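## Task

Pick up the yellow foam block from the floor beneath a desk and put it in the tote near the door. It must lie fully inside, with no part over the tote's rim, and must stay there without the robot holding it. The robot must stay upright and level; a fall or a lean fails the task.

## Robot and tools

Robot: a Hello Robot Stretch 4 with one arm. It has an omni-wheel base, a lift that rides up a mast, an arm that telescopes straight ahead, a wrist with yaw, pitch and roll, and a two-finger gripper. It is about 1.6 m tall, and the base reaches at most 0.23 m from its centre. Cameras: head_camera, head_left_camera, head_right_camera (fisheye) and wrist_camera.

Frames: the base frame sits on the floor under the base centre, with x ahead, y to the left and z up. hand_pose is a point between the open fingertips, given in this frame, and its printed value may be slightly wrong. With all wrist joints at 0, the hand axes line up with the base axes. base_odometry is the base frame as it was at the scene's start. It counts wheel turns, so wheel slip shows up as travel. Heading runs from -3.142 to 3.142 and is positive to the left.

execute_actions(actions, cameras): actions holds one action, or none to just read the state and images. An action may contain:
- base: exactly one key. translate_m (-2 to 2 m, positive forward), strafe_m (-2 to 2 m, positive left) or rotate_rad (-3.2 to 3.2, positive counter-clockwise seen from above). Each is an offset measured from where the base last reported itself, not a place to go to.
- joints: absolute targets keyed by name. lift_m 0 to 1.2 m; arm_m 0 to 0.55 m; wrist_yaw_rad -1.134 to 4.276 (0 straight ahead, positive to the left, 3.14 folded back, and the arm may block it above 3.4); wrist_pitch_rad -1.117 to 4.259 (0 level, 1.57 pointing down); wrist_roll_rad -1.117 to 4.259 (0 puts both fingers level, positive turns clockwise as seen from behind); gripper_m -0.038 to 0.141 m, the fingertip gap, where values below 0 press the tips together. Targets outside a range are clipped, and the result says so. Any other bad value or unknown key rejects the whole call, and nothing moves.
- pace: "slow", "default", "fast" or "max". Base speeds are 0.1/0.3/0.4/0.6 m/s and turning 1/2/3/4 rad/s. With the lift above 0.2 m these are limited further, down to 0.3 m/s and 1 rad/s at 1.2 m.
- contact_limits: {"arm_m": 0 to 0.75}, which sets how hard the arm may push before it stops. The default is 0.5.
- end_of_arm: "enable_torque", sent alone, turns wrist or gripper motors back on after a fault.
All motions in one action start together. A part you leave out may still be pushing toward an earlier target. cameras is a list of names or "all"; leaving it out or passing null gives all of them, and [] gives none. No action runs for more than 15 s. To unfold at the start, send lift_m 0.4 and wrist_yaw_rad 0 together.

wait(seconds 0 to 10): commands nothing and returns the state and images. zoom_image(camera, region [x0,y0,x1,y1] in pixels, at most 504x504): a closer look at that camera's last full image. read_manual(section "licences"): licence text only. finished_scene(scene): ends the current scene, numbered from 1, and cannot be undone. The task must already be done and must stay done. The result also gives the next task.

Results: base_status and joint_status report how each motion ended. "done" means reached; for the base it only means the wheels turned enough. "off_target" means it stopped short and may still be pushing. contact_stop_at_<key> means it met something, and that lift, arm or wheel part goes slack, so a loaded lift can sink or the base can roll. limit_stop_at_<name> means a built-in limit stopped it. limit_stop_at_tilt means a lean of over 6 degrees, after which lift, arm and wheels go slack and ignore commands. limit_stop_at_own_body means a self-collision was blocked, which is likely when pitch is below -0.2 and roll is below -0.4 or above 4. torque_fault means a wrist or gripper motor went limp until enable_torque. on_its_own lists what happened without being commanded; "held at" there gives the held target, not the actual position. If a call reports a stop, the calls after it in that same reply are skipped. Joint tolerances: lift and arm ±0.004, yaw and roll ±0.02, pitch ±0.05, gripper ±0.004.

lidar_m: 12 distances in metres from the base centre, one per 30-degree sector. The first points straight ahead and the rest go counter-clockwise (4th left, 7th behind, 10th right). "-" means nothing was seen or something is closer than 0.25 m. It covers heights from about 0.15 m up to the robot's height, so desk tops show up, and it may miss glass, thin legs and things behind. wrist_depth_mm: a 7x7 grid of median depths in mm (100 to 2000) from the top-left, where the robot's own body can appear. turned_by_wheels vs turned_by_imu: a gap over about 0.1 rad points to a collision or slip, and the heading error is about their difference. base_tilt is in degrees, with forward and right positive, and carries a fixed offset of up to about 1.5. motor_effort is a percentage with the peak in brackets; it is noisy and has a fixed offset. For the wheels, positive means turning right. A level gripper carrying a load moves the wrist_pitch effort away from 0.

Gripping: command a gap smaller than the object. Going lower squeezes harder and pulls the object in; opening pushes it out. The reading and "done" do not prove a grasp, but a firm grip at a target of 0 or above shows up in the gripper effort. If the fingertips jam against the floor, raise the lift.

Camera calibration: K, distortion and T_world_to_cam (base frame to camera) are given per camera. Pose errors grow for the wrist camera when the arm is extended.

Avoid: driving or turning with more than 1 kg held and arm_m above 0.2, especially at fast paces; hard or long pushes, worst with the gripper high; shoving the gripper into things (torque fault); dropping, slamming or knocking things over; leaving the item over the rim or propped by the robot. Loose objects may get nudged now and then.

Each tool is called after "Call:" by a JSON object that holds its "op" and its "data", one argument or row to a line.

## Session

Call:
{"op": "execute_actions", "data": {
  "actions": []
}}

Scene clock: 0.00 s.
base_odometry: x=+0.000 y=+0.000 heading=+0.000 (m, m, rad; odometry frame)
turned_by_wheels: +0.000 (rad since the last result)
turned_by_imu: +0.000 (rad since the last result)
base_tilt: forward=-0.4 right=-0.3 (deg)
lidar_m: 0.83 0.79 0.90 1.46 1.46 1.06 0.85 0.86 0.93 1.40 1.89 1.00
base_status: not commanded
joint_positions: lift_m=+0.185 arm_m=+0.000 wrist_yaw_rad=+3.180 wrist_pitch_rad=+0.020 wrist_roll_rad=+0.010 gripper_m=+0.057
joint_status: not commanded
motor_effort: lift_m=+18 arm_m=+0 wrist_yaw_rad=+0 wrist_pitch_rad=-7 wrist_roll_rad=-2 gripper_m=-4 wheel_0=+0 wheel_1=+0 wheel_2=+0 (%)
hand_pose: x=-0.1204 y=+0.0763 z=+0.3572 quat_wxyz=(-0.019, -0.010, +0.005, +1.000) (m; base frame)
wrist_depth_mm: - 140 235 1078 1138 1255 1397 / - 113 139 1078 1138 1255 1336 / - 110 138 1060 1138 1205 1308 / - 120 148 1060 1118 1229 1308 / 140 144 976 1042 1118 1229 1281 / 213 917 211 1042 211 1182 1281 / 214 891 917 144 960 917 946
pictures: head_camera, head_left_camera, head_right_camera, wrist_camera
Images, in order (width x height): head_camera 420x560, head_left_camera 420x672, head_right_camera 420x672, wrist_camera 616x392.

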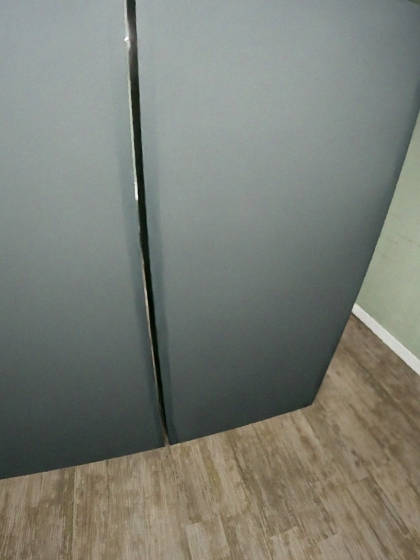

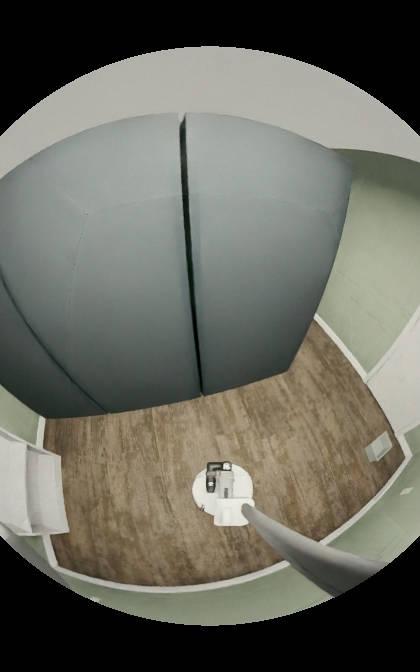

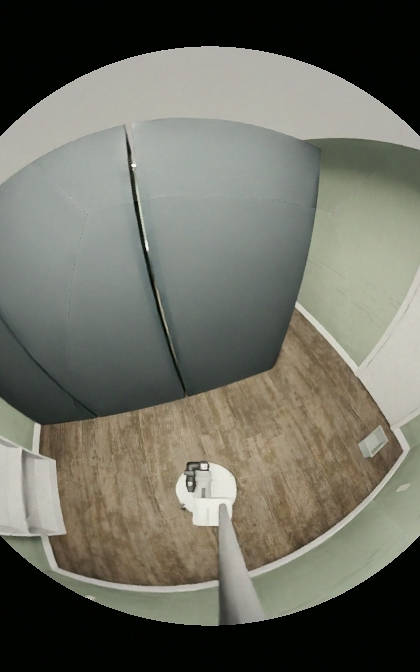

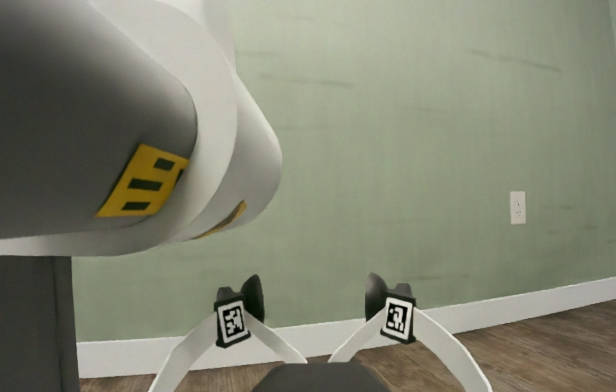

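Call:
{"op": "execute_actions", "data": {
  "actions": [
    {"base":{"rotate_rad":0.585},"pace":"fast"}
  ],
  "cameras": []
}}

Call:
{"op": "execute_actions", "data": {
  "actions": [
    {"base":{"strafe_m":-1.5},"pace":"max"}
  ],
  "cameras": []
}}

Call:
{"op": "execute_actions", "data": {
  "actions": [
    {"base":{"rotate_rad":-0.27},"pace":"fast"}
  ],
  "cameras": ["head_camera","head_left_camera"]
}}

Scene clock: 1.97 s.
base_odometry: x=+0.000 y=+0.000 heading=+0.585 (m, m, rad; odometry frame)
turned_by_wheels: +0.585 (rad since the last result)
turned_by_imu: +0.591 (rad since the last result)
base_tilt: forward=-0.4 right=-0.4 (deg)
lidar_m: 0.78 0.97 1.46 1.45 1.02 0.86 0.88 1.01 1.41 1.91 0.93 0.80
base_status: done
joint_positions: lift_m=+0.185 arm_m=+0.000 wrist_yaw_rad=+3.180 wrist_pitch_rad=+0.020 wrist_roll_rad=+0.010 gripper_m=+0.057
joint_status: not commanded
motor_effort: lift_m=+18(18) arm_m=+0(0) wrist_yaw_rad=+0(0) wrist_pitch_rad=-6(5) wrist_roll_rad=-2(1) gripper_m=+2(5) wheel_0=+0(6) wheel_1=+1(7) wheel_2=+2(7) (%)
hand_pose: x=-0.1204 y=+0.0763 z=+0.3572 quat_wxyz=(-0.019, -0.010, +0.005, +1.000) (m; base frame)
wrist_depth_mm: - 140 236 1025 960 891 831 / - 113 139 1008 946 878 831 / - 110 138 991 946 891 831 / - 120 148 1008 946 878 831 / 140 144 1060 1008 917 878 831 / 213 1182 211 1008 211 891 820 / 214 1025 904 145 891 842 798
pictures: none
No camera images: the call's "cameras" was empty. Leave "cameras" out to get every camera's image.

Scene clock: 5.87 s.
base_odometry: x=+0.829 y=-1.250 heading=+0.585 (m, m, rad; odometry frame)
turned_by_wheels: +0.000 (rad since the last result)
turned_by_imu: +0.004 (rad since the last result)
base_tilt: forward=-0.4 right=-0.3 (deg)
lidar_m: 0.88 0.60 0.90 2.54 1.48 0.67 0.75 0.55 0.43 0.47 0.57 1.01
base_status: done
joint_positions: lift_m=+0.185 arm_m=+0.000 wrist_yaw_rad=+3.180 wrist_pitch_rad=+0.020 wrist_roll_rad=+0.010 gripper_m=+0.057
joint_status: not commanded
motor_effort: lift_m=+18(19) arm_m=+0(0) wrist_yaw_rad=-1(0) wrist_pitch_rad=-6(7) wrist_roll_rad=-2(1) gripper_m=-2(1) wheel_0=-2(14) wheel_1=+0(15) wheel_2=+1(1) (%)
hand_pose: x=-0.1204 y=+0.0763 z=+0.3572 quat_wxyz=(-0.019, -0.010, +0.005, +1.000) (m; base frame)
wrist_depth_mm: - 140 236 1430 1308 1229 1160 / - 113 139 1430 1336 1229 1138 / - 110 138 1397 1281 1205 1160 / - 120 148 1366 1336 1205 1160 / 140 144 1138 1430 1308 1205 1138 / 213 768 212 1397 211 1205 1118 / 214 750 904 144 778 891 946
pictures: none
No camera images: the call's "cameras" was empty. Leave "cameras" out to get every camera's image.

Scene clock: 6.77 s.
base_odometry: x=+0.829 y=-1.250 heading=+0.315 (m, m, rad; odometry frame)
turned_by_wheels: -0.270 (rad since the last result)
turned_by_imu: -0.273 (rad since the last result)
base_tilt: forward=-0.5 right=-0.3 (deg)
lidar_m: 1.77 0.64 0.62 1.75 1.79 1.32 0.72 0.69 0.48 0.46 0.51 0.69
base_status: done
joint_positions: lift_m=+0.185 arm_m=+0.000 wrist_yaw_rad=+3.180 wrist_pitch_rad=+0.020 wrist_roll_rad=+0.010 gripper_m=+0.057
joint_status: not commanded
motor_effort: lift_m=+18(18) arm_m=+0(0) wrist_yaw_rad=-1(1) wrist_pitch_rad=-6(6) wrist_roll_rad=-1(1) gripper_m=-1(2) wheel_0=+0(7) wheel_1=+0(6) wheel_2=-2(5) (%)
hand_pose: x=-0.1204 y=+0.0763 z=+0.3572 quat_wxyz=(-0.019, -0.010, +0.005, +1.000) (m; base frame)
wrist_depth_mm: - 140 235 1397 1397 1366 1366 / - 113 139 1366 1336 1336 1366 / - 110 138 1430 1366 1336 1336 / - 120 148 1366 1366 1366 1336 / 140 144 1366 1397 1366 1336 1336 / 213 1118 211 1336 211 1308 1336 / 215 960 820 144 946 904 946
pictures: head_camera, head_left_camera
Images, in order (width x height): head_camera 420x560, head_left_camera 420x672.

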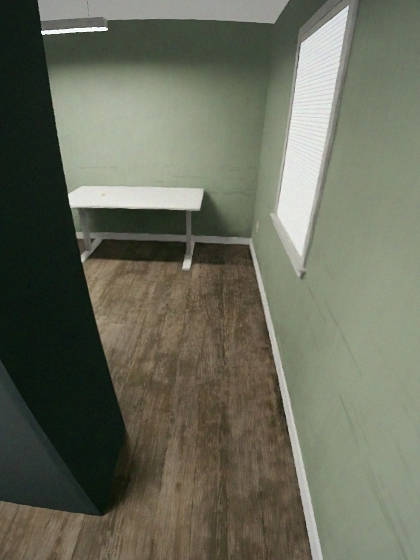

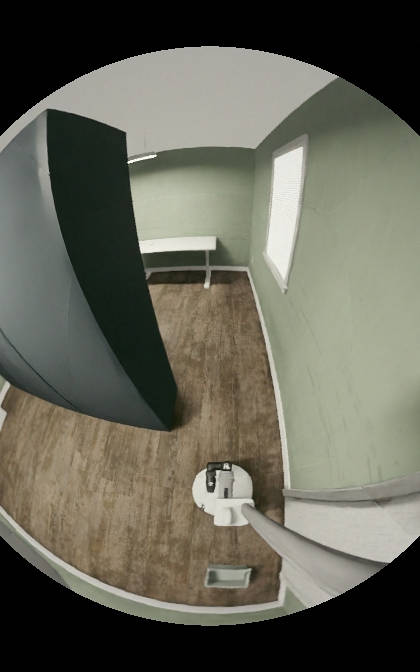

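Call:
{"op": "execute_actions", "data": {
  "actions": [
    {"base":{"translate_m":1.5},"joints":{"lift_m":0.4,"wrist_yaw_rad":0},"pace":"max"}
  ]
}}

Scene clock: 10.90 s.
base_odometry: x=+2.255 y=-0.785 heading=+0.315 (m, m, rad; odometry frame)
turned_by_wheels: +0.000 (rad since the last result)
turned_by_imu: -0.002 (rad since the last result)
base_tilt: forward=-0.4 right=-0.3 (deg)
lidar_m: 1.17 1.23 1.71 2.34 0.86 0.74 1.98 0.73 0.50 0.43 0.45 0.66
base_status: done
joint_positions: lift_m=+0.400 arm_m=+0.000 wrist_yaw_rad=+0.000 wrist_pitch_rad=+0.020 wrist_roll_rad=+0.010 gripper_m=+0.057
joint_status: all done
motor_effort: lift_m=+19(24) arm_m=+0(0) wrist_yaw_rad=-1(8) wrist_pitch_rad=-5(6) wrist_roll_rad=-2(1) gripper_m=-3(1) wheel_0=-1(9) wheel_1=-2(6) wheel_2=-1(14) (%)
hand_pose: x=+0.4597 y=-0.0874 z=+0.5723 quat_wxyz=(+1.000, +0.005, +0.010, +0.000) (m; base frame)
wrist_depth_mm: 1756 1756 1756 1756 1576 798 549 / 1756 1756 1756 1756 1618 820 539 / 1756 1708 1756 1756 1661 842 580 / 1756 1708 1708 1808 1661 854 585 / 1708 1708 1756 1756 1661 842 585 / 1708 1708 212 1756 212 831 580 / 1499 1537 1366 144 1308 715 591
pictures: head_camera, head_left_camera, head_right_camera, wrist_camera
camera_calibration (this result's frames):
wrist_camera: T_world_to_cam=[[0.0107023, -0.999791, -0.0174287, -0.0742251], [0.0172474, 0.0176116, -0.999696, 0.636703], [0.999794, 0.0103985, 0.0174322, -0.244259], [0, 0, 0, 1]] pos_world=[0.234022, -0.082883, 0.639474]
Images, in order (width x height): head_camera 420x560, head_left_camera 420x672, head_right_camera 420x672, wrist_camera 616x392.

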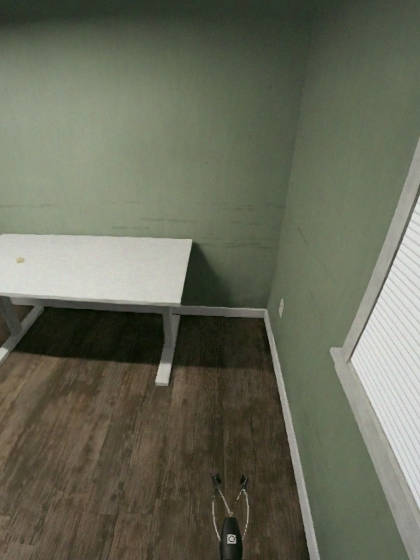

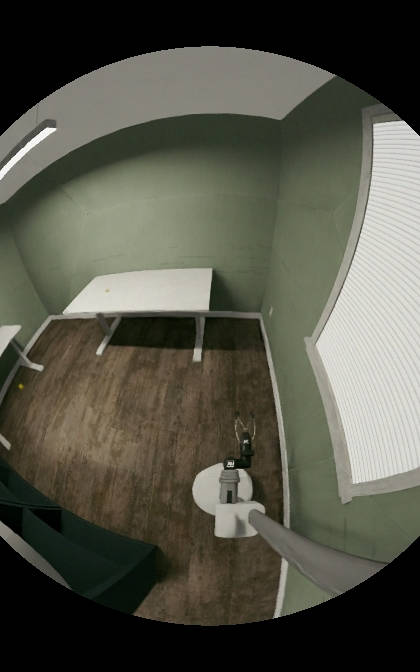

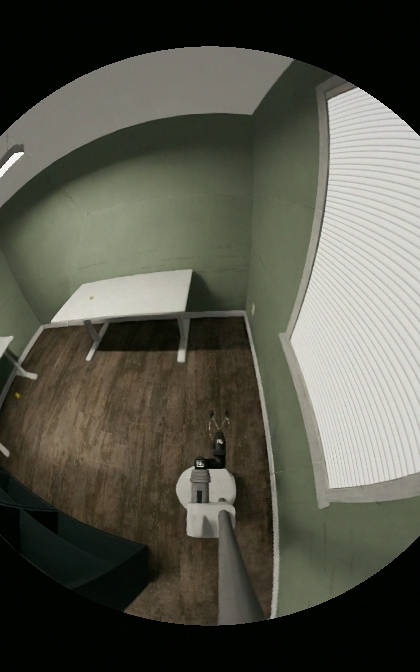

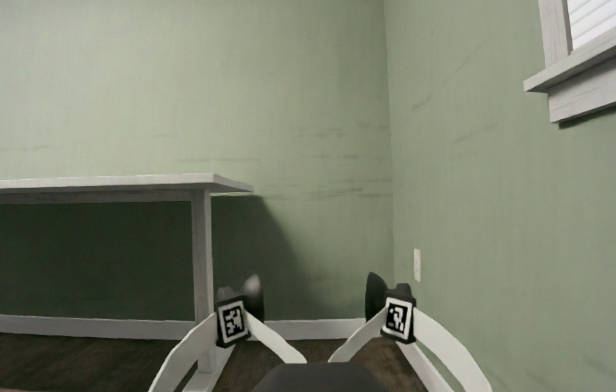

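Call:
{"op": "execute_actions", "data": {
  "actions": [
    {"base":{"rotate_rad":1.42},"joints":{"lift_m":0.2,"wrist_pitch_rad":0.5,"gripper_m":0.13},"pace":"fast"}
  ],
  "cameras": ["head_camera"]
}}

Scene clock: 12.77 s.
base_odometry: x=+2.255 y=-0.786 heading=+1.735 (m, m, rad; odometry frame)
turned_by_wheels: +1.420 (rad since the last result)
turned_by_imu: +1.435 (rad since the last result)
base_tilt: forward=-0.4 right=-0.3 (deg)
lidar_m: 2.45 0.99 0.71 1.15 0.82 0.52 0.43 0.44 0.54 1.24 1.18 1.50
base_status: done
joint_positions: lift_m=+0.200 arm_m=+0.000 wrist_yaw_rad=+0.000 wrist_pitch_rad=+0.502 wrist_roll_rad=+0.010 gripper_m=+0.130
joint_status: all done
motor_effort: lift_m=+16(18) arm_m=+0(0) wrist_yaw_rad=-1(1) wrist_pitch_rad=-6(7) wrist_roll_rad=-1(1) gripper_m=-2(5) wheel_0=+0(7) wheel_1=-1(8) wheel_2=+0(10) (%)
hand_pose: x=+0.4242 y=-0.0874 z=+0.2397 quat_wxyz=(+0.969, +0.005, +0.248, -0.001) (m; base frame)
wrist_depth_mm: 1661 - - - - - - / 1708 - - - - - - / 1281 1308 1308 1281 1255 1255 1255 / 917 917 904 904 891 891 866 / 699 699 691 691 683 676 661 / 559 539 539 559 554 508 535 / 477 466 469 146 462 452 462
pictures: head_camera
Images, in order (width x height): head_camera 420x560.

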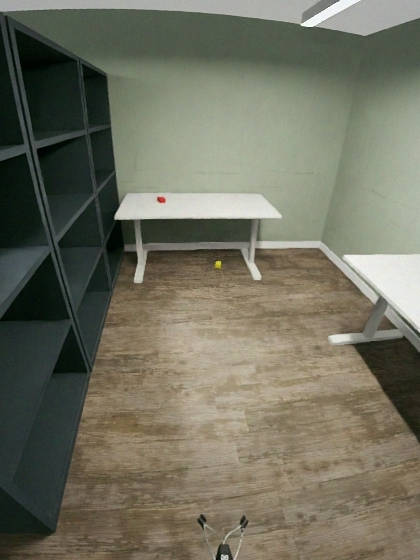

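Call:
{"op": "execute_actions", "data": {
  "actions": [
    {"base":{"translate_m":1.95},"joints":{"lift_m":0.1,"arm_m":0.2},"pace":"max"}
  ],
  "cameras": ["head_camera","wrist_camera"]
}}

Scene clock: 18.10 s.
base_odometry: x=+1.937 y=+1.138 heading=+1.734 (m, m, rad; odometry frame)
turned_by_wheels: +0.000 (rad since the last result)
turned_by_imu: -0.004 (rad since the last result)
base_tilt: forward=-0.4 right=-0.4 (deg)
lidar_m: 0.51 0.54 0.69 0.85 0.89 1.12 2.39 1.52 0.98 0.92 1.66 0.60
base_status: done
joint_positions: lift_m=+0.100 arm_m=+0.199 wrist_yaw_rad=+0.000 wrist_pitch_rad=+0.502 wrist_roll_rad=+0.010 gripper_m=+0.130
joint_status: all done
motor_effort: lift_m=+18(14) arm_m=+7(9) wrist_yaw_rad=-1(0) wrist_pitch_rad=-5(5) wrist_roll_rad=-1(2) gripper_m=+1(1) wheel_0=-1(9) wheel_1=-2(6) wheel_2=+0(14) (%)
hand_pose: x=+0.6225 y=-0.0874 z=+0.1395 quat_wxyz=(+0.969, +0.005, +0.248, -0.001) (m; base frame)
wrist_depth_mm: 750 778 809 842 878 891 477 / 788 831 854 904 931 960 508 / 831 854 891 917 904 707 820 / 691 676 676 654 661 603 591 / 521 521 517 492 508 504 469 / 415 402 404 418 410 377 402 / 355 349 349 146 345 340 343
pictures: head_camera, wrist_camera
camera_calibration (this result's frames):
wrist_camera: T_world_to_cam=[[0.0012968, -0.999793, -0.0202982, -0.0773005], [-0.447903, 0.0175675, -0.893909, 0.475937], [0.894081, 0.0102508, -0.447788, -0.268837], [0, 0, 0, 1]] pos_world=[0.453636, -0.0828898, 0.303494]
Images, in order (width x height): head_camera 420x560, wrist_camera 616x392.

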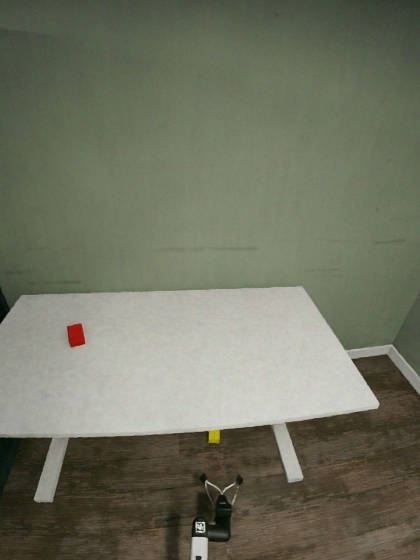

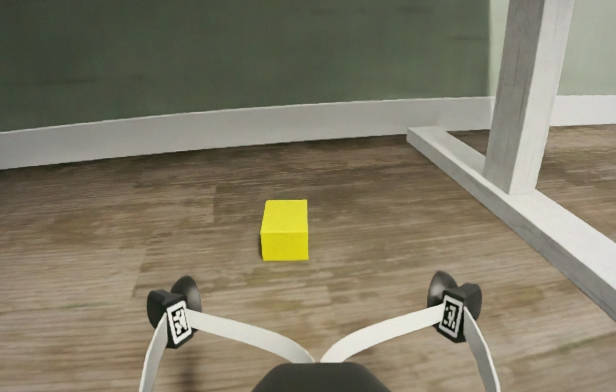

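Call:
{"op": "execute_actions", "data": {
  "actions": [
    {"base":{"strafe_m":0.04},"joints":{"lift_m":0.045,"arm_m":0.42,"wrist_pitch_rad":0.7},"pace":"fast"}
  ],
  "cameras": ["wrist_camera"]
}}

Scene clock: 20.03 s.
base_odometry: x=+1.897 y=+1.132 heading=+1.735 (m, m, rad; odometry frame)
turned_by_wheels: +0.000 (rad since the last result)
turned_by_imu: +0.000 (rad since the last result)
base_tilt: forward=-0.4 right=-0.3 (deg)
lidar_m: 0.50 0.53 0.65 0.82 0.84 1.03 2.39 1.61 1.02 0.96 1.70 0.57
base_status: done
joint_positions: lift_m=+0.045 arm_m=+0.419 wrist_yaw_rad=+0.000 wrist_pitch_rad=+0.702 wrist_roll_rad=+0.010 gripper_m=+0.130
joint_status: all done
motor_effort: lift_m=+16(16) arm_m=+8(9) wrist_yaw_rad=-1(0) wrist_pitch_rad=-4(8) wrist_roll_rad=-2(2) gripper_m=+0(2) wheel_0=+2(9) wheel_1=+0(9) wheel_2=+0(0) (%)
hand_pose: x=+0.8099 y=-0.0874 z=+0.0372 quat_wxyz=(+0.939, +0.004, +0.344, -0.002) (m; base frame)
wrist_depth_mm: 574 591 615 640 661 691 723 / 597 615 609 597 597 559 512 / 480 469 459 455 452 449 433 / 379 373 373 297 368 366 362 / 312 312 310 267 306 304 301 / 265 259 259 267 264 247 259 / 236 233 233 146 231 228 -
pictures: wrist_camera
camera_calibration (this result's frames):
wrist_camera: T_world_to_cam=[[-0.00263356, -0.999794, -0.0201346, -0.0764189], [-0.616239, 0.0174798, -0.787366, 0.600845], [0.787555, 0.0103342, -0.616157, -0.389641], [0, 0, 0, 1]] pos_world=[0.676927, -0.0828792, 0.231466]
Images, in order (width x height): wrist_camera 616x392.

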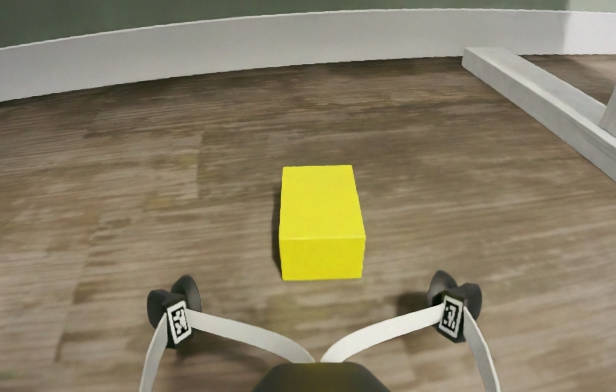

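Call:
{"op": "execute_actions", "data": {
  "actions": [
    {"joints":{"lift_m":0.038,"arm_m":0.515},"pace":"fast"}
  ],
  "cameras": ["wrist_camera"]
}}

Call:
{"op": "execute_actions", "data": {
  "actions": [
    {"joints":{"gripper_m":0.02}}
  ],
  "cameras": ["wrist_camera"]
}}

Scene clock: 21.33 s.
base_odometry: x=+1.897 y=+1.132 heading=+1.735 (m, m, rad; odometry frame)
turned_by_wheels: +0.000 (rad since the last result)
turned_by_imu: +0.000 (rad since the last result)
base_tilt: forward=-0.4 right=-0.3 (deg)
lidar_m: 0.53 0.52 0.71 0.82 0.86 1.05 2.41 1.60 1.02 0.96 1.71 0.56
base_status: not commanded
joint_positions: lift_m=+0.038 arm_m=+0.514 wrist_yaw_rad=+0.000 wrist_pitch_rad=+0.702 wrist_roll_rad=+0.010 gripper_m=+0.130
joint_status: all done
motor_effort: lift_m=+15(15) arm_m=+8(7) wrist_yaw_rad=-1(1) wrist_pitch_rad=-5(6) wrist_roll_rad=-2(1) gripper_m=-3(3) wheel_0=+2(3) wheel_1=+0(1) wheel_2=+0(0) (%)
hand_pose: x=+0.9049 y=-0.0874 z=+0.0302 quat_wxyz=(+0.939, +0.004, +0.344, -0.002) (m; base frame)
wrist_depth_mm: 500 517 535 554 574 597 621 / 525 544 559 574 574 544 492 / 462 452 442 442 436 436 415 / 366 362 359 355 355 351 349 / 301 301 301 239 297 296 291 / 257 251 252 206 215 239 250 / 229 224 226 146 217 220 -
pictures: wrist_camera
camera_calibration (this result's frames):
wrist_camera: T_world_to_cam=[[-0.00268855, -0.999794, -0.0201344, -0.0762712], [-0.616256, 0.0175133, -0.787352, 0.653933], [0.787542, 0.0102911, -0.616175, -0.468762], [0, 0, 0, 1]] pos_world=[0.771954, -0.0828839, 0.2245]
Images, in order (width x height): wrist_camera 616x392.

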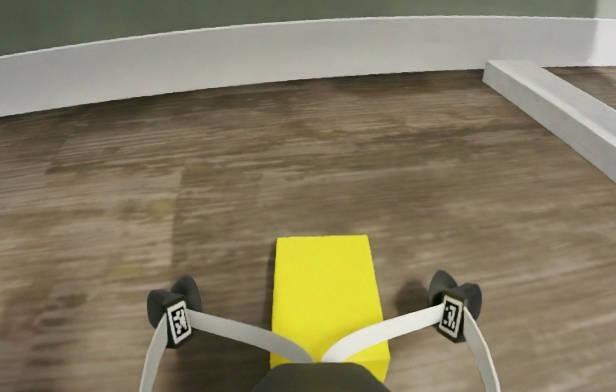

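Scene clock: 23.33 s.
base_odometry: x=+1.897 y=+1.132 heading=+1.735 (m, m, rad; odometry frame)
turned_by_wheels: +0.000 (rad since the last result)
turned_by_imu: +0.000 (rad since the last result)
base_tilt: forward=-0.4 right=-0.3 (deg)
lidar_m: 0.52 0.53 0.69 0.82 0.81 1.07 2.40 1.58 1.03 0.96 1.66 0.58
base_status: not commanded
joint_positions: lift_m=+0.038 arm_m=+0.514 wrist_yaw_rad=+0.000 wrist_pitch_rad=+0.702 wrist_roll_rad=+0.010 gripper_m=+0.020
joint_status: all done
motor_effort: lift_m=+16(16) arm_m=+8(8) wrist_yaw_rad=+0(1) wrist_pitch_rad=-5(7) wrist_roll_rad=-1(2) gripper_m=-17(15) wheel_0=+2(3) wheel_1=+0(0) wheel_2=+0(0) (%)
hand_pose: x=+0.9049 y=-0.0874 z=+0.0302 quat_wxyz=(+0.939, +0.004, +0.344, -0.002) (m; base frame)
wrist_depth_mm: 496 517 535 559 580 597 621 / 530 535 559 569 574 539 492 / 466 455 442 439 439 433 415 / 366 362 359 355 353 353 351 / 303 301 301 229 296 296 291 / 257 259 200 197 191 253 250 / 229 224 220 175 217 189 -
pictures: wrist_camera
camera_calibration (this result's frames):
wrist_camera: T_world_to_cam=[[-0.00268915, -0.999794, -0.0201344, -0.0762708], [-0.616256, 0.0175137, -0.787351, 0.653933], [0.787542, 0.0102906, -0.616176, -0.468762], [0, 0, 0, 1]] pos_world=[0.771954, -0.082884, 0.2245]
Images, in order (width x height): wrist_camera 616x392.

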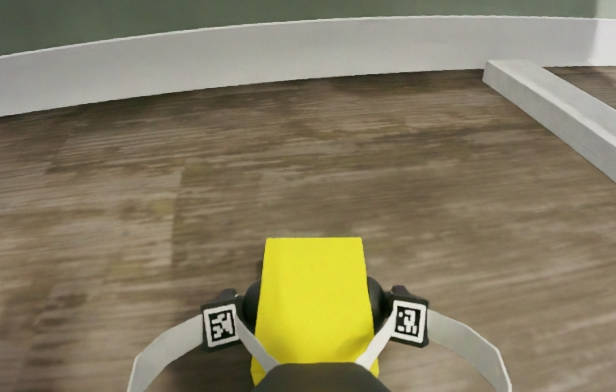

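Call:
{"op": "execute_actions", "data": {
  "actions": [
    {"base":{"translate_m":-1.92},"joints":{"lift_m":0.22,"arm_m":0.05},"pace":"max"}
  ],
  "cameras": ["wrist_camera"]
}}

Call:
{"op": "execute_actions", "data": {
  "actions": [
    {"base":{"rotate_rad":1.70},"pace":"default"}
  ],
  "cameras": ["head_camera","wrist_camera"]
}}

Scene clock: 28.30 s.
base_odometry: x=+2.210 y=-0.762 heading=+1.735 (m, m, rad; odometry frame)
turned_by_wheels: +0.000 (rad since the last result)
turned_by_imu: +0.003 (rad since the last result)
base_tilt: forward=-0.5 right=-0.3 (deg)
lidar_m: 2.41 0.92 0.66 1.03 0.94 0.58 0.46 0.47 0.61 1.28 1.21 1.53
base_status: done
joint_positions: lift_m=+0.220 arm_m=+0.051 wrist_yaw_rad=+0.000 wrist_pitch_rad=+0.702 wrist_roll_rad=+0.010 gripper_m=+0.020
joint_status: all done
motor_effort: lift_m=+19(24) arm_m=-8(10) wrist_yaw_rad=-1(2) wrist_pitch_rad=-6(7) wrist_roll_rad=-2(1) gripper_m=-16(19) wheel_0=+0(6) wheel_1=+1(6) wheel_2=+1(14) (%)
hand_pose: x=+0.4425 y=-0.0875 z=+0.2118 quat_wxyz=(+0.939, +0.005, +0.344, -0.002) (m; base frame)
wrist_depth_mm: 1397 1576 1537 1499 1464 1464 1499 / 1118 1118 1078 1060 1042 1042 1078 / 842 842 809 809 809 798 798 / 676 661 661 654 647 640 640 / 554 559 549 229 544 539 535 / 473 473 200 197 192 462 462 / 421 410 402 176 397 278 407
pictures: wrist_camera
camera_calibration (this result's frames):
wrist_camera: T_world_to_cam=[[-0.00306851, -0.999793, -0.0201306, -0.0737735], [-0.616621, 0.0177398, -0.78706, 0.512021], [0.787254, 0.00999787, -0.616548, 0.00749056], [0, 0, 0, 1]] pos_world=[0.3096, -0.0829163, 0.406125]
Images, in order (width x height): wrist_camera 616x392.

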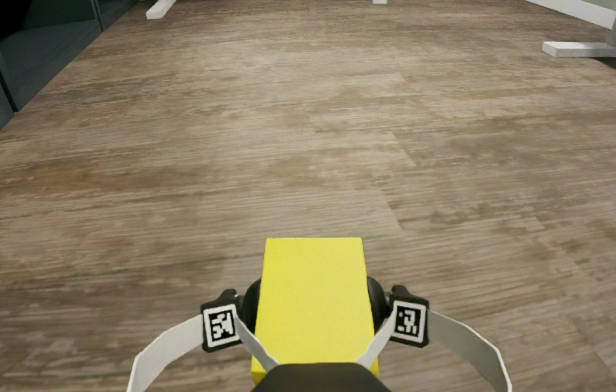

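Scene clock: 30.43 s.
base_odometry: x=+2.210 y=-0.763 heading=-2.849 (m, m, rad; odometry frame)
turned_by_wheels: +1.700 (rad since the last result)
turned_by_imu: +1.717 (rad since the last result)
base_tilt: forward=-0.5 right=-0.2 (deg)
lidar_m: 2.16 0.78 0.54 0.44 0.50 0.70 1.23 1.26 1.70 2.34 0.76 0.69
base_status: done
joint_positions: lift_m=+0.220 arm_m=+0.051 wrist_yaw_rad=+0.000 wrist_pitch_rad=+0.702 wrist_roll_rad=+0.010 gripper_m=+0.020
joint_status: not commanded
motor_effort: lift_m=+20(19) arm_m=-8(8) wrist_yaw_rad=-1(0) wrist_pitch_rad=-7(7) wrist_roll_rad=-1(1) gripper_m=-15(17) wheel_0=-2(6) wheel_1=-1(6) wheel_2=-1(5) (%)
hand_pose: x=+0.4425 y=-0.0874 z=+0.2118 quat_wxyz=(+0.939, +0.004, +0.344, -0.002) (m; base frame)
wrist_depth_mm: 931 1336 1576 1537 1499 621 452 / 904 1098 1078 1060 1078 634 459 / 798 820 820 809 798 640 459 / 676 668 654 661 654 615 462 / 554 554 554 229 549 535 469 / 473 477 200 196 191 462 452 / 421 410 402 176 397 279 407
pictures: head_camera, wrist_camera
camera_calibration (this result's frames):
wrist_camera: T_world_to_cam=[[-0.0027386, -0.999794, -0.0201324, -0.0738461], [-0.616625, 0.0175378, -0.787062, 0.512027], [0.787252, 0.0102587, -0.616546, 0.00748532], [0, 0, 0, 1]] pos_world=[0.309634, -0.0828875, 0.406125]
Images, in order (width x height): head_camera 420x560, wrist_camera 616x392.

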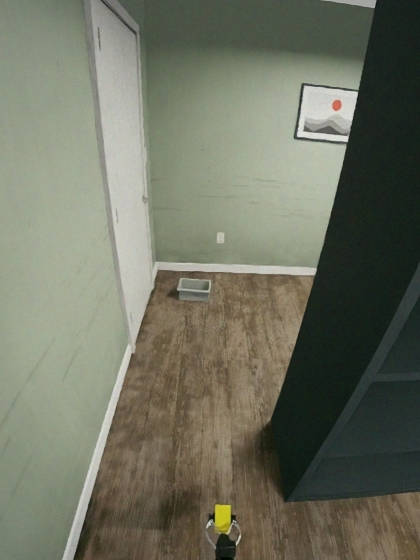

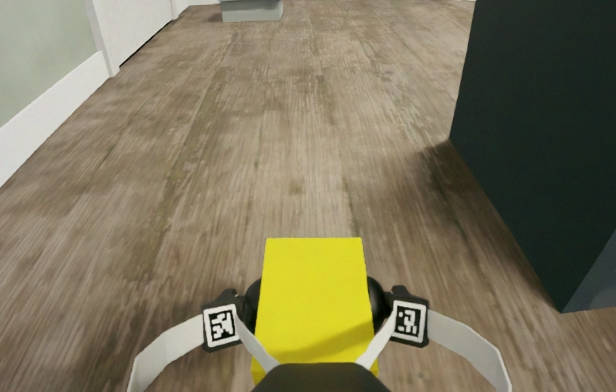

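Call:
{"op": "execute_actions", "data": {
  "actions": [
    {"base":{"translate_m":1.55},"joints":{"lift_m":0.33,"wrist_pitch_rad":1.0},"pace":"max"}
  ],
  "cameras": ["head_camera","wrist_camera"]
}}

Scene clock: 34.87 s.
base_odometry: x=+0.726 y=-1.210 heading=-2.849 (m, m, rad; odometry frame)
turned_by_wheels: +0.000 (rad since the last result)
turned_by_imu: -0.002 (rad since the last result)
base_tilt: forward=-0.5 right=-0.3 (deg)
lidar_m: 0.61 0.65 0.57 0.51 0.57 0.77 1.92 0.64 0.71 1.87 1.72 1.20
base_status: done
joint_positions: lift_m=+0.330 arm_m=+0.051 wrist_yaw_rad=+0.000 wrist_pitch_rad=+1.001 wrist_roll_rad=+0.010 gripper_m=+0.020
joint_status: all done
motor_effort: lift_m=+19(25) arm_m=-7(7) wrist_yaw_rad=+0(1) wrist_pitch_rad=-5(3) wrist_roll_rad=-1(1) gripper_m=-17(18) wheel_0=+1(7) wheel_1=+0(6) wheel_2=-1(16) (%)
hand_pose: x=+0.3777 y=-0.0874 z=+0.2652 quat_wxyz=(+0.877, +0.004, +0.480, -0.002) (m; base frame)
wrist_depth_mm: 878 854 866 854 854 842 854 / 768 621 621 750 750 750 750 / 564 661 647 668 654 661 668 / 585 569 574 591 591 591 585 / 544 539 539 229 539 535 530 / 492 492 200 196 192 488 480 / 455 449 442 175 439 300 449
pictures: head_camera, wrist_camera
camera_calibration (this result's frames):
wrist_camera: T_world_to_cam=[[-0.00869541, -0.999793, -0.0183972, -0.0711893], [-0.821252, 0.0176366, -0.570292, 0.533918], [0.570499, 0.0101498, -0.821236, 0.227526], [0, 0, 0, 1]] pos_world=[0.308059, -0.0829004, 0.490032]
Images, in order (width x height): head_camera 420x560, wrist_camera 616x392.

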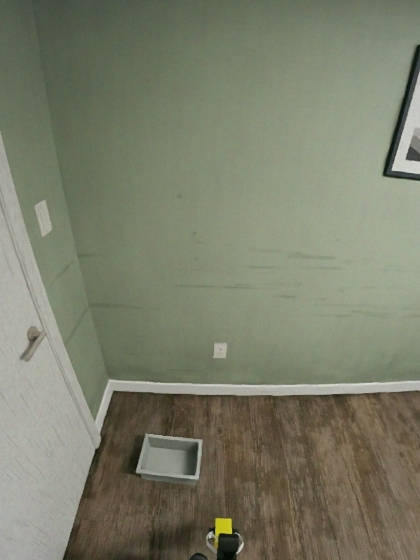

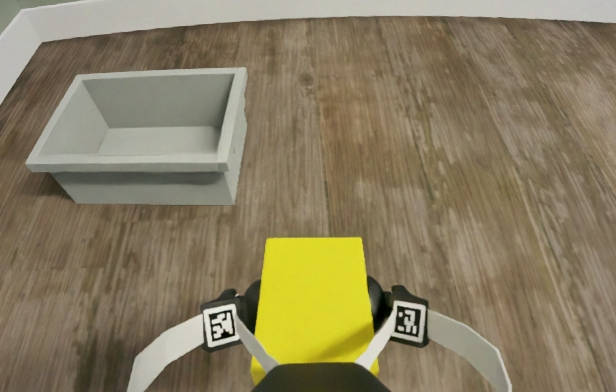

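Call:
{"op": "execute_actions", "data": {
  "actions": [
    {"base":{"strafe_m":0.225},"joints":{"arm_m":0.43,"wrist_pitch_rad":1.15,"lift_m":0.31},"pace":"fast"}
  ],
  "cameras": ["head_camera","wrist_camera"]
}}

Scene clock: 37.37 s.
base_odometry: x=+0.791 y=-1.426 heading=-2.849 (m, m, rad; odometry frame)
turned_by_wheels: +0.000 (rad since the last result)
turned_by_imu: -0.001 (rad since the last result)
base_tilt: forward=-0.4 right=-0.4 (deg)
lidar_m: 0.59 0.47 0.32 0.29 0.33 0.48 1.22 0.86 0.81 1.89 1.68 0.64
base_status: done
joint_positions: lift_m=+0.310 arm_m=+0.429 wrist_yaw_rad=+0.000 wrist_pitch_rad=+1.151 wrist_roll_rad=+0.010 gripper_m=+0.020
joint_status: all done
motor_effort: lift_m=+16(19) arm_m=+8(9) wrist_yaw_rad=-1(0) wrist_pitch_rad=-1(6) wrist_roll_rad=-1(1) gripper_m=-19(17) wheel_0=+1(14) wheel_1=+0(10) wheel_2=-1(0) (%)
hand_pose: x=+0.7172 y=-0.0874 z=+0.2250 quat_wxyz=(+0.839, +0.004, +0.544, -0.003) (m; base frame)
wrist_depth_mm: 559 569 580 591 597 609 609 / 597 603 597 591 591 591 597 / 554 554 549 544 539 539 539 / 512 508 508 508 504 500 500 / 477 410 421 229 377 466 466 / 439 373 200 197 191 433 433 / 415 309 404 176 320 230 410
pictures: head_camera, wrist_camera
camera_calibration (this result's frames):
wrist_camera: T_world_to_cam=[[-0.0110491, -0.999796, -0.0168874, -0.0675975], [-0.897075, 0.0173718, -0.441537, 0.815139], [0.44174, 0.0102707, -0.897084, 0.110269], [0, 0, 0, 1]] pos_world=[0.681784, -0.0828767, 0.457693]
Images, in order (width x height): head_camera 420x560, wrist_camera 616x392.

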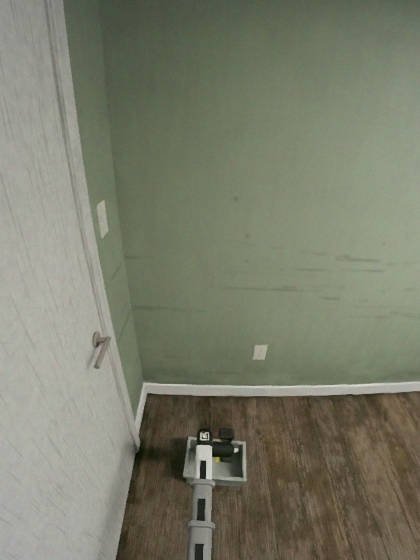

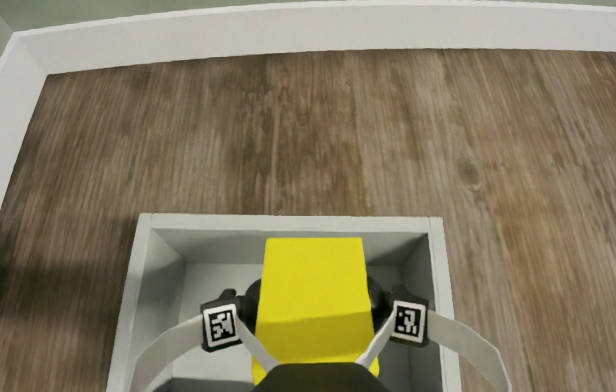

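Call:
{"op": "execute_actions", "data": {
  "actions": [
    {"joints":{"arm_m":0.45,"lift_m":0.137}}
  ],
  "cameras": ["wrist_camera"]
}}

Call:
{"op": "execute_actions", "data": {
  "actions": [
    {"joints":{"gripper_m":0.085}}
  ],
  "cameras": ["wrist_camera"]
}}

Call:
{"op": "execute_actions", "data": {
  "actions": [
    {"joints":{"lift_m":0.3},"pace":"max"}
  ],
  "cameras": ["wrist_camera"]
}}

Scene clock: 39.50 s.
base_odometry: x=+0.791 y=-1.426 heading=-2.849 (m, m, rad; odometry frame)
turned_by_wheels: +0.000 (rad since the last result)
turned_by_imu: +0.000 (rad since the last result)
base_tilt: forward=-0.4 right=-0.3 (deg)
lidar_m: 0.61 0.48 0.33 0.26 0.33 0.47 1.25 0.88 0.81 1.87 1.67 1.24
base_status: not commanded
joint_positions: lift_m=+0.137 arm_m=+0.449 wrist_yaw_rad=+0.000 wrist_pitch_rad=+1.151 wrist_roll_rad=+0.010 gripper_m=+0.020
joint_status: all done
motor_effort: lift_m=+16(15) arm_m=+8(8) wrist_yaw_rad=+0(1) wrist_pitch_rad=-4(4) wrist_roll_rad=-1(1) gripper_m=-20(13) wheel_0=+2(1) wheel_1=+0(0) wheel_2=-1(1) (%)
hand_pose: x=+0.7371 y=-0.0874 z=+0.0520 quat_wxyz=(+0.839, +0.004, +0.544, -0.003) (m; base frame)
wrist_depth_mm: 410 407 407 402 399 397 399 / 377 375 373 368 368 368 368 / 202 200 200 199 197 197 332 / 217 252 248 245 243 217 181 / 216 286 289 229 289 233 173 / 215 271 200 197 191 213 167 / 219 253 251 176 249 172 -
pictures: wrist_camera
camera_calibration (this result's frames):
wrist_camera: T_world_to_cam=[[-0.0112504, -0.999794, -0.0168866, -0.0701732], [-0.897106, 0.0175512, -0.441467, 0.756681], [0.441672, 0.0101824, -0.897119, -0.0536521], [0, 0, 0, 1]] pos_world=[0.701731, -0.0828932, 0.284732]
Images, in order (width x height): wrist_camera 616x392.

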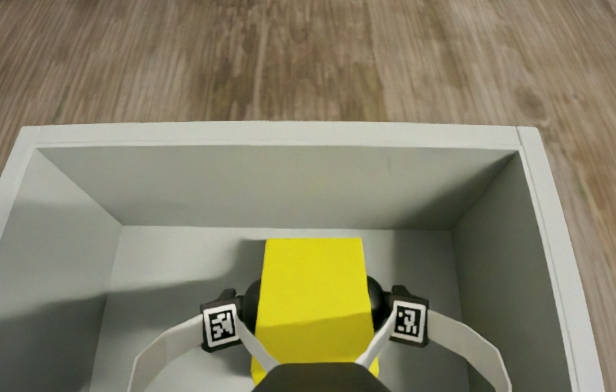

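Scene clock: 40.97 s.
base_odometry: x=+0.791 y=-1.426 heading=-2.849 (m, m, rad; odometry frame)
turned_by_wheels: +0.000 (rad since the last result)
turned_by_imu: +0.000 (rad since the last result)
base_tilt: forward=-0.4 right=-0.3 (deg)
lidar_m: 0.63 0.49 0.34 0.29 0.35 0.47 1.29 0.85 0.78 1.89 1.68 0.64
base_status: not commanded
joint_positions: lift_m=+0.137 arm_m=+0.449 wrist_yaw_rad=+0.000 wrist_pitch_rad=+1.151 wrist_roll_rad=+0.010 gripper_m=+0.085
joint_status: all done
motor_effort: lift_m=+16(16) arm_m=+8(8) wrist_yaw_rad=-1(1) wrist_pitch_rad=-2(3) wrist_roll_rad=-1(2) gripper_m=-3(14) wheel_0=+1(1) wheel_1=+0(0) wheel_2=-1(1) (%)
hand_pose: x=+0.7371 y=-0.0874 z=+0.0520 quat_wxyz=(+0.839, +0.004, +0.544, -0.003) (m; base frame)
wrist_depth_mm: 413 407 407 402 402 399 399 / 379 375 370 368 366 366 368 / 201 200 200 198 198 197 330 / 217 252 248 245 243 217 182 / 216 286 291 290 287 233 172 / 216 271 213 228 213 214 167 / 219 254 254 144 248 195 -
pictures: wrist_camera
camera_calibration (this result's frames):
wrist_camera: T_world_to_cam=[[-0.0112503, -0.999794, -0.0168866, -0.0701732], [-0.897106, 0.0175512, -0.441467, 0.756682], [0.441672, 0.0101824, -0.897119, -0.0536524], [0, 0, 0, 1]] pos_world=[0.701731, -0.0828932, 0.284732]
Images, in order (width x height): wrist_camera 616x392.

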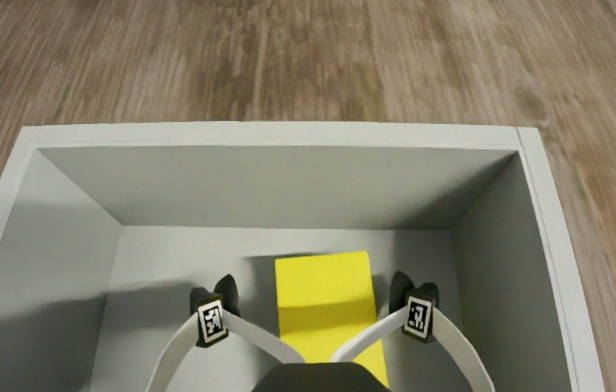

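Scene clock: 42.07 s.
base_odometry: x=+0.791 y=-1.426 heading=-2.849 (m, m, rad; odometry frame)
turned_by_wheels: +0.000 (rad since the last result)
turned_by_imu: +0.000 (rad since the last result)
base_tilt: forward=-0.5 right=-0.3 (deg)
lidar_m: 0.59 0.48 0.33 0.29 0.34 0.46 1.25 0.87 0.81 1.91 1.71 0.64
base_status: not commanded
joint_positions: lift_m=+0.300 arm_m=+0.449 wrist_yaw_rad=+0.000 wrist_pitch_rad=+1.151 wrist_roll_rad=+0.010 gripper_m=+0.085
joint_status: all done
motor_effort: lift_m=+20(24) arm_m=+8(8) wrist_yaw_rad=-1(1) wrist_pitch_rad=-3(3) wrist_roll_rad=-1(0) gripper_m=+4(5) wheel_0=+2(2) wheel_1=+0(0) wheel_2=-1(1) (%)
hand_pose: x=+0.7371 y=-0.0874 z=+0.2146 quat_wxyz=(+0.839, +0.004, +0.544, -0.003) (m; base frame)
wrist_depth_mm: 535 544 559 569 574 591 585 / 580 585 580 574 580 580 580 / 549 544 535 530 535 535 530 / 500 500 496 496 492 492 488 / 462 373 389 382 377 455 452 / 430 370 213 421 212 427 424 / 407 312 402 144 379 394 402
pictures: wrist_camera
camera_calibration (this result's frames):
wrist_camera: T_world_to_cam=[[-0.011254, -0.999794, -0.0168866, -0.0674242], [-0.897106, 0.0175545, -0.441466, 0.828505], [0.441671, 0.0101808, -0.897119, 0.0922431], [0, 0, 0, 1]] pos_world=[0.701757, -0.0828935, 0.447371]
Images, in order (width x height): wrist_camera 616x392.

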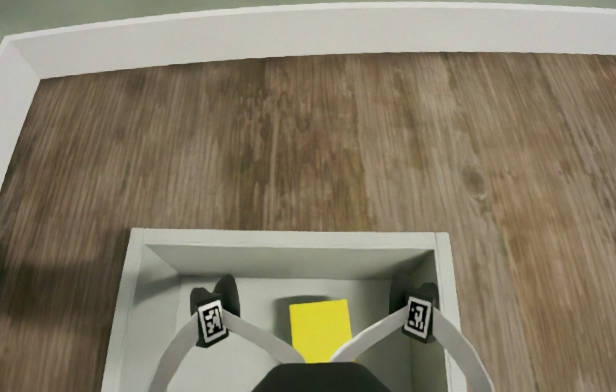

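Call:
{"op": "finished_scene", "data": {
  "scene": 1
}}

The scene is finished: the task was done.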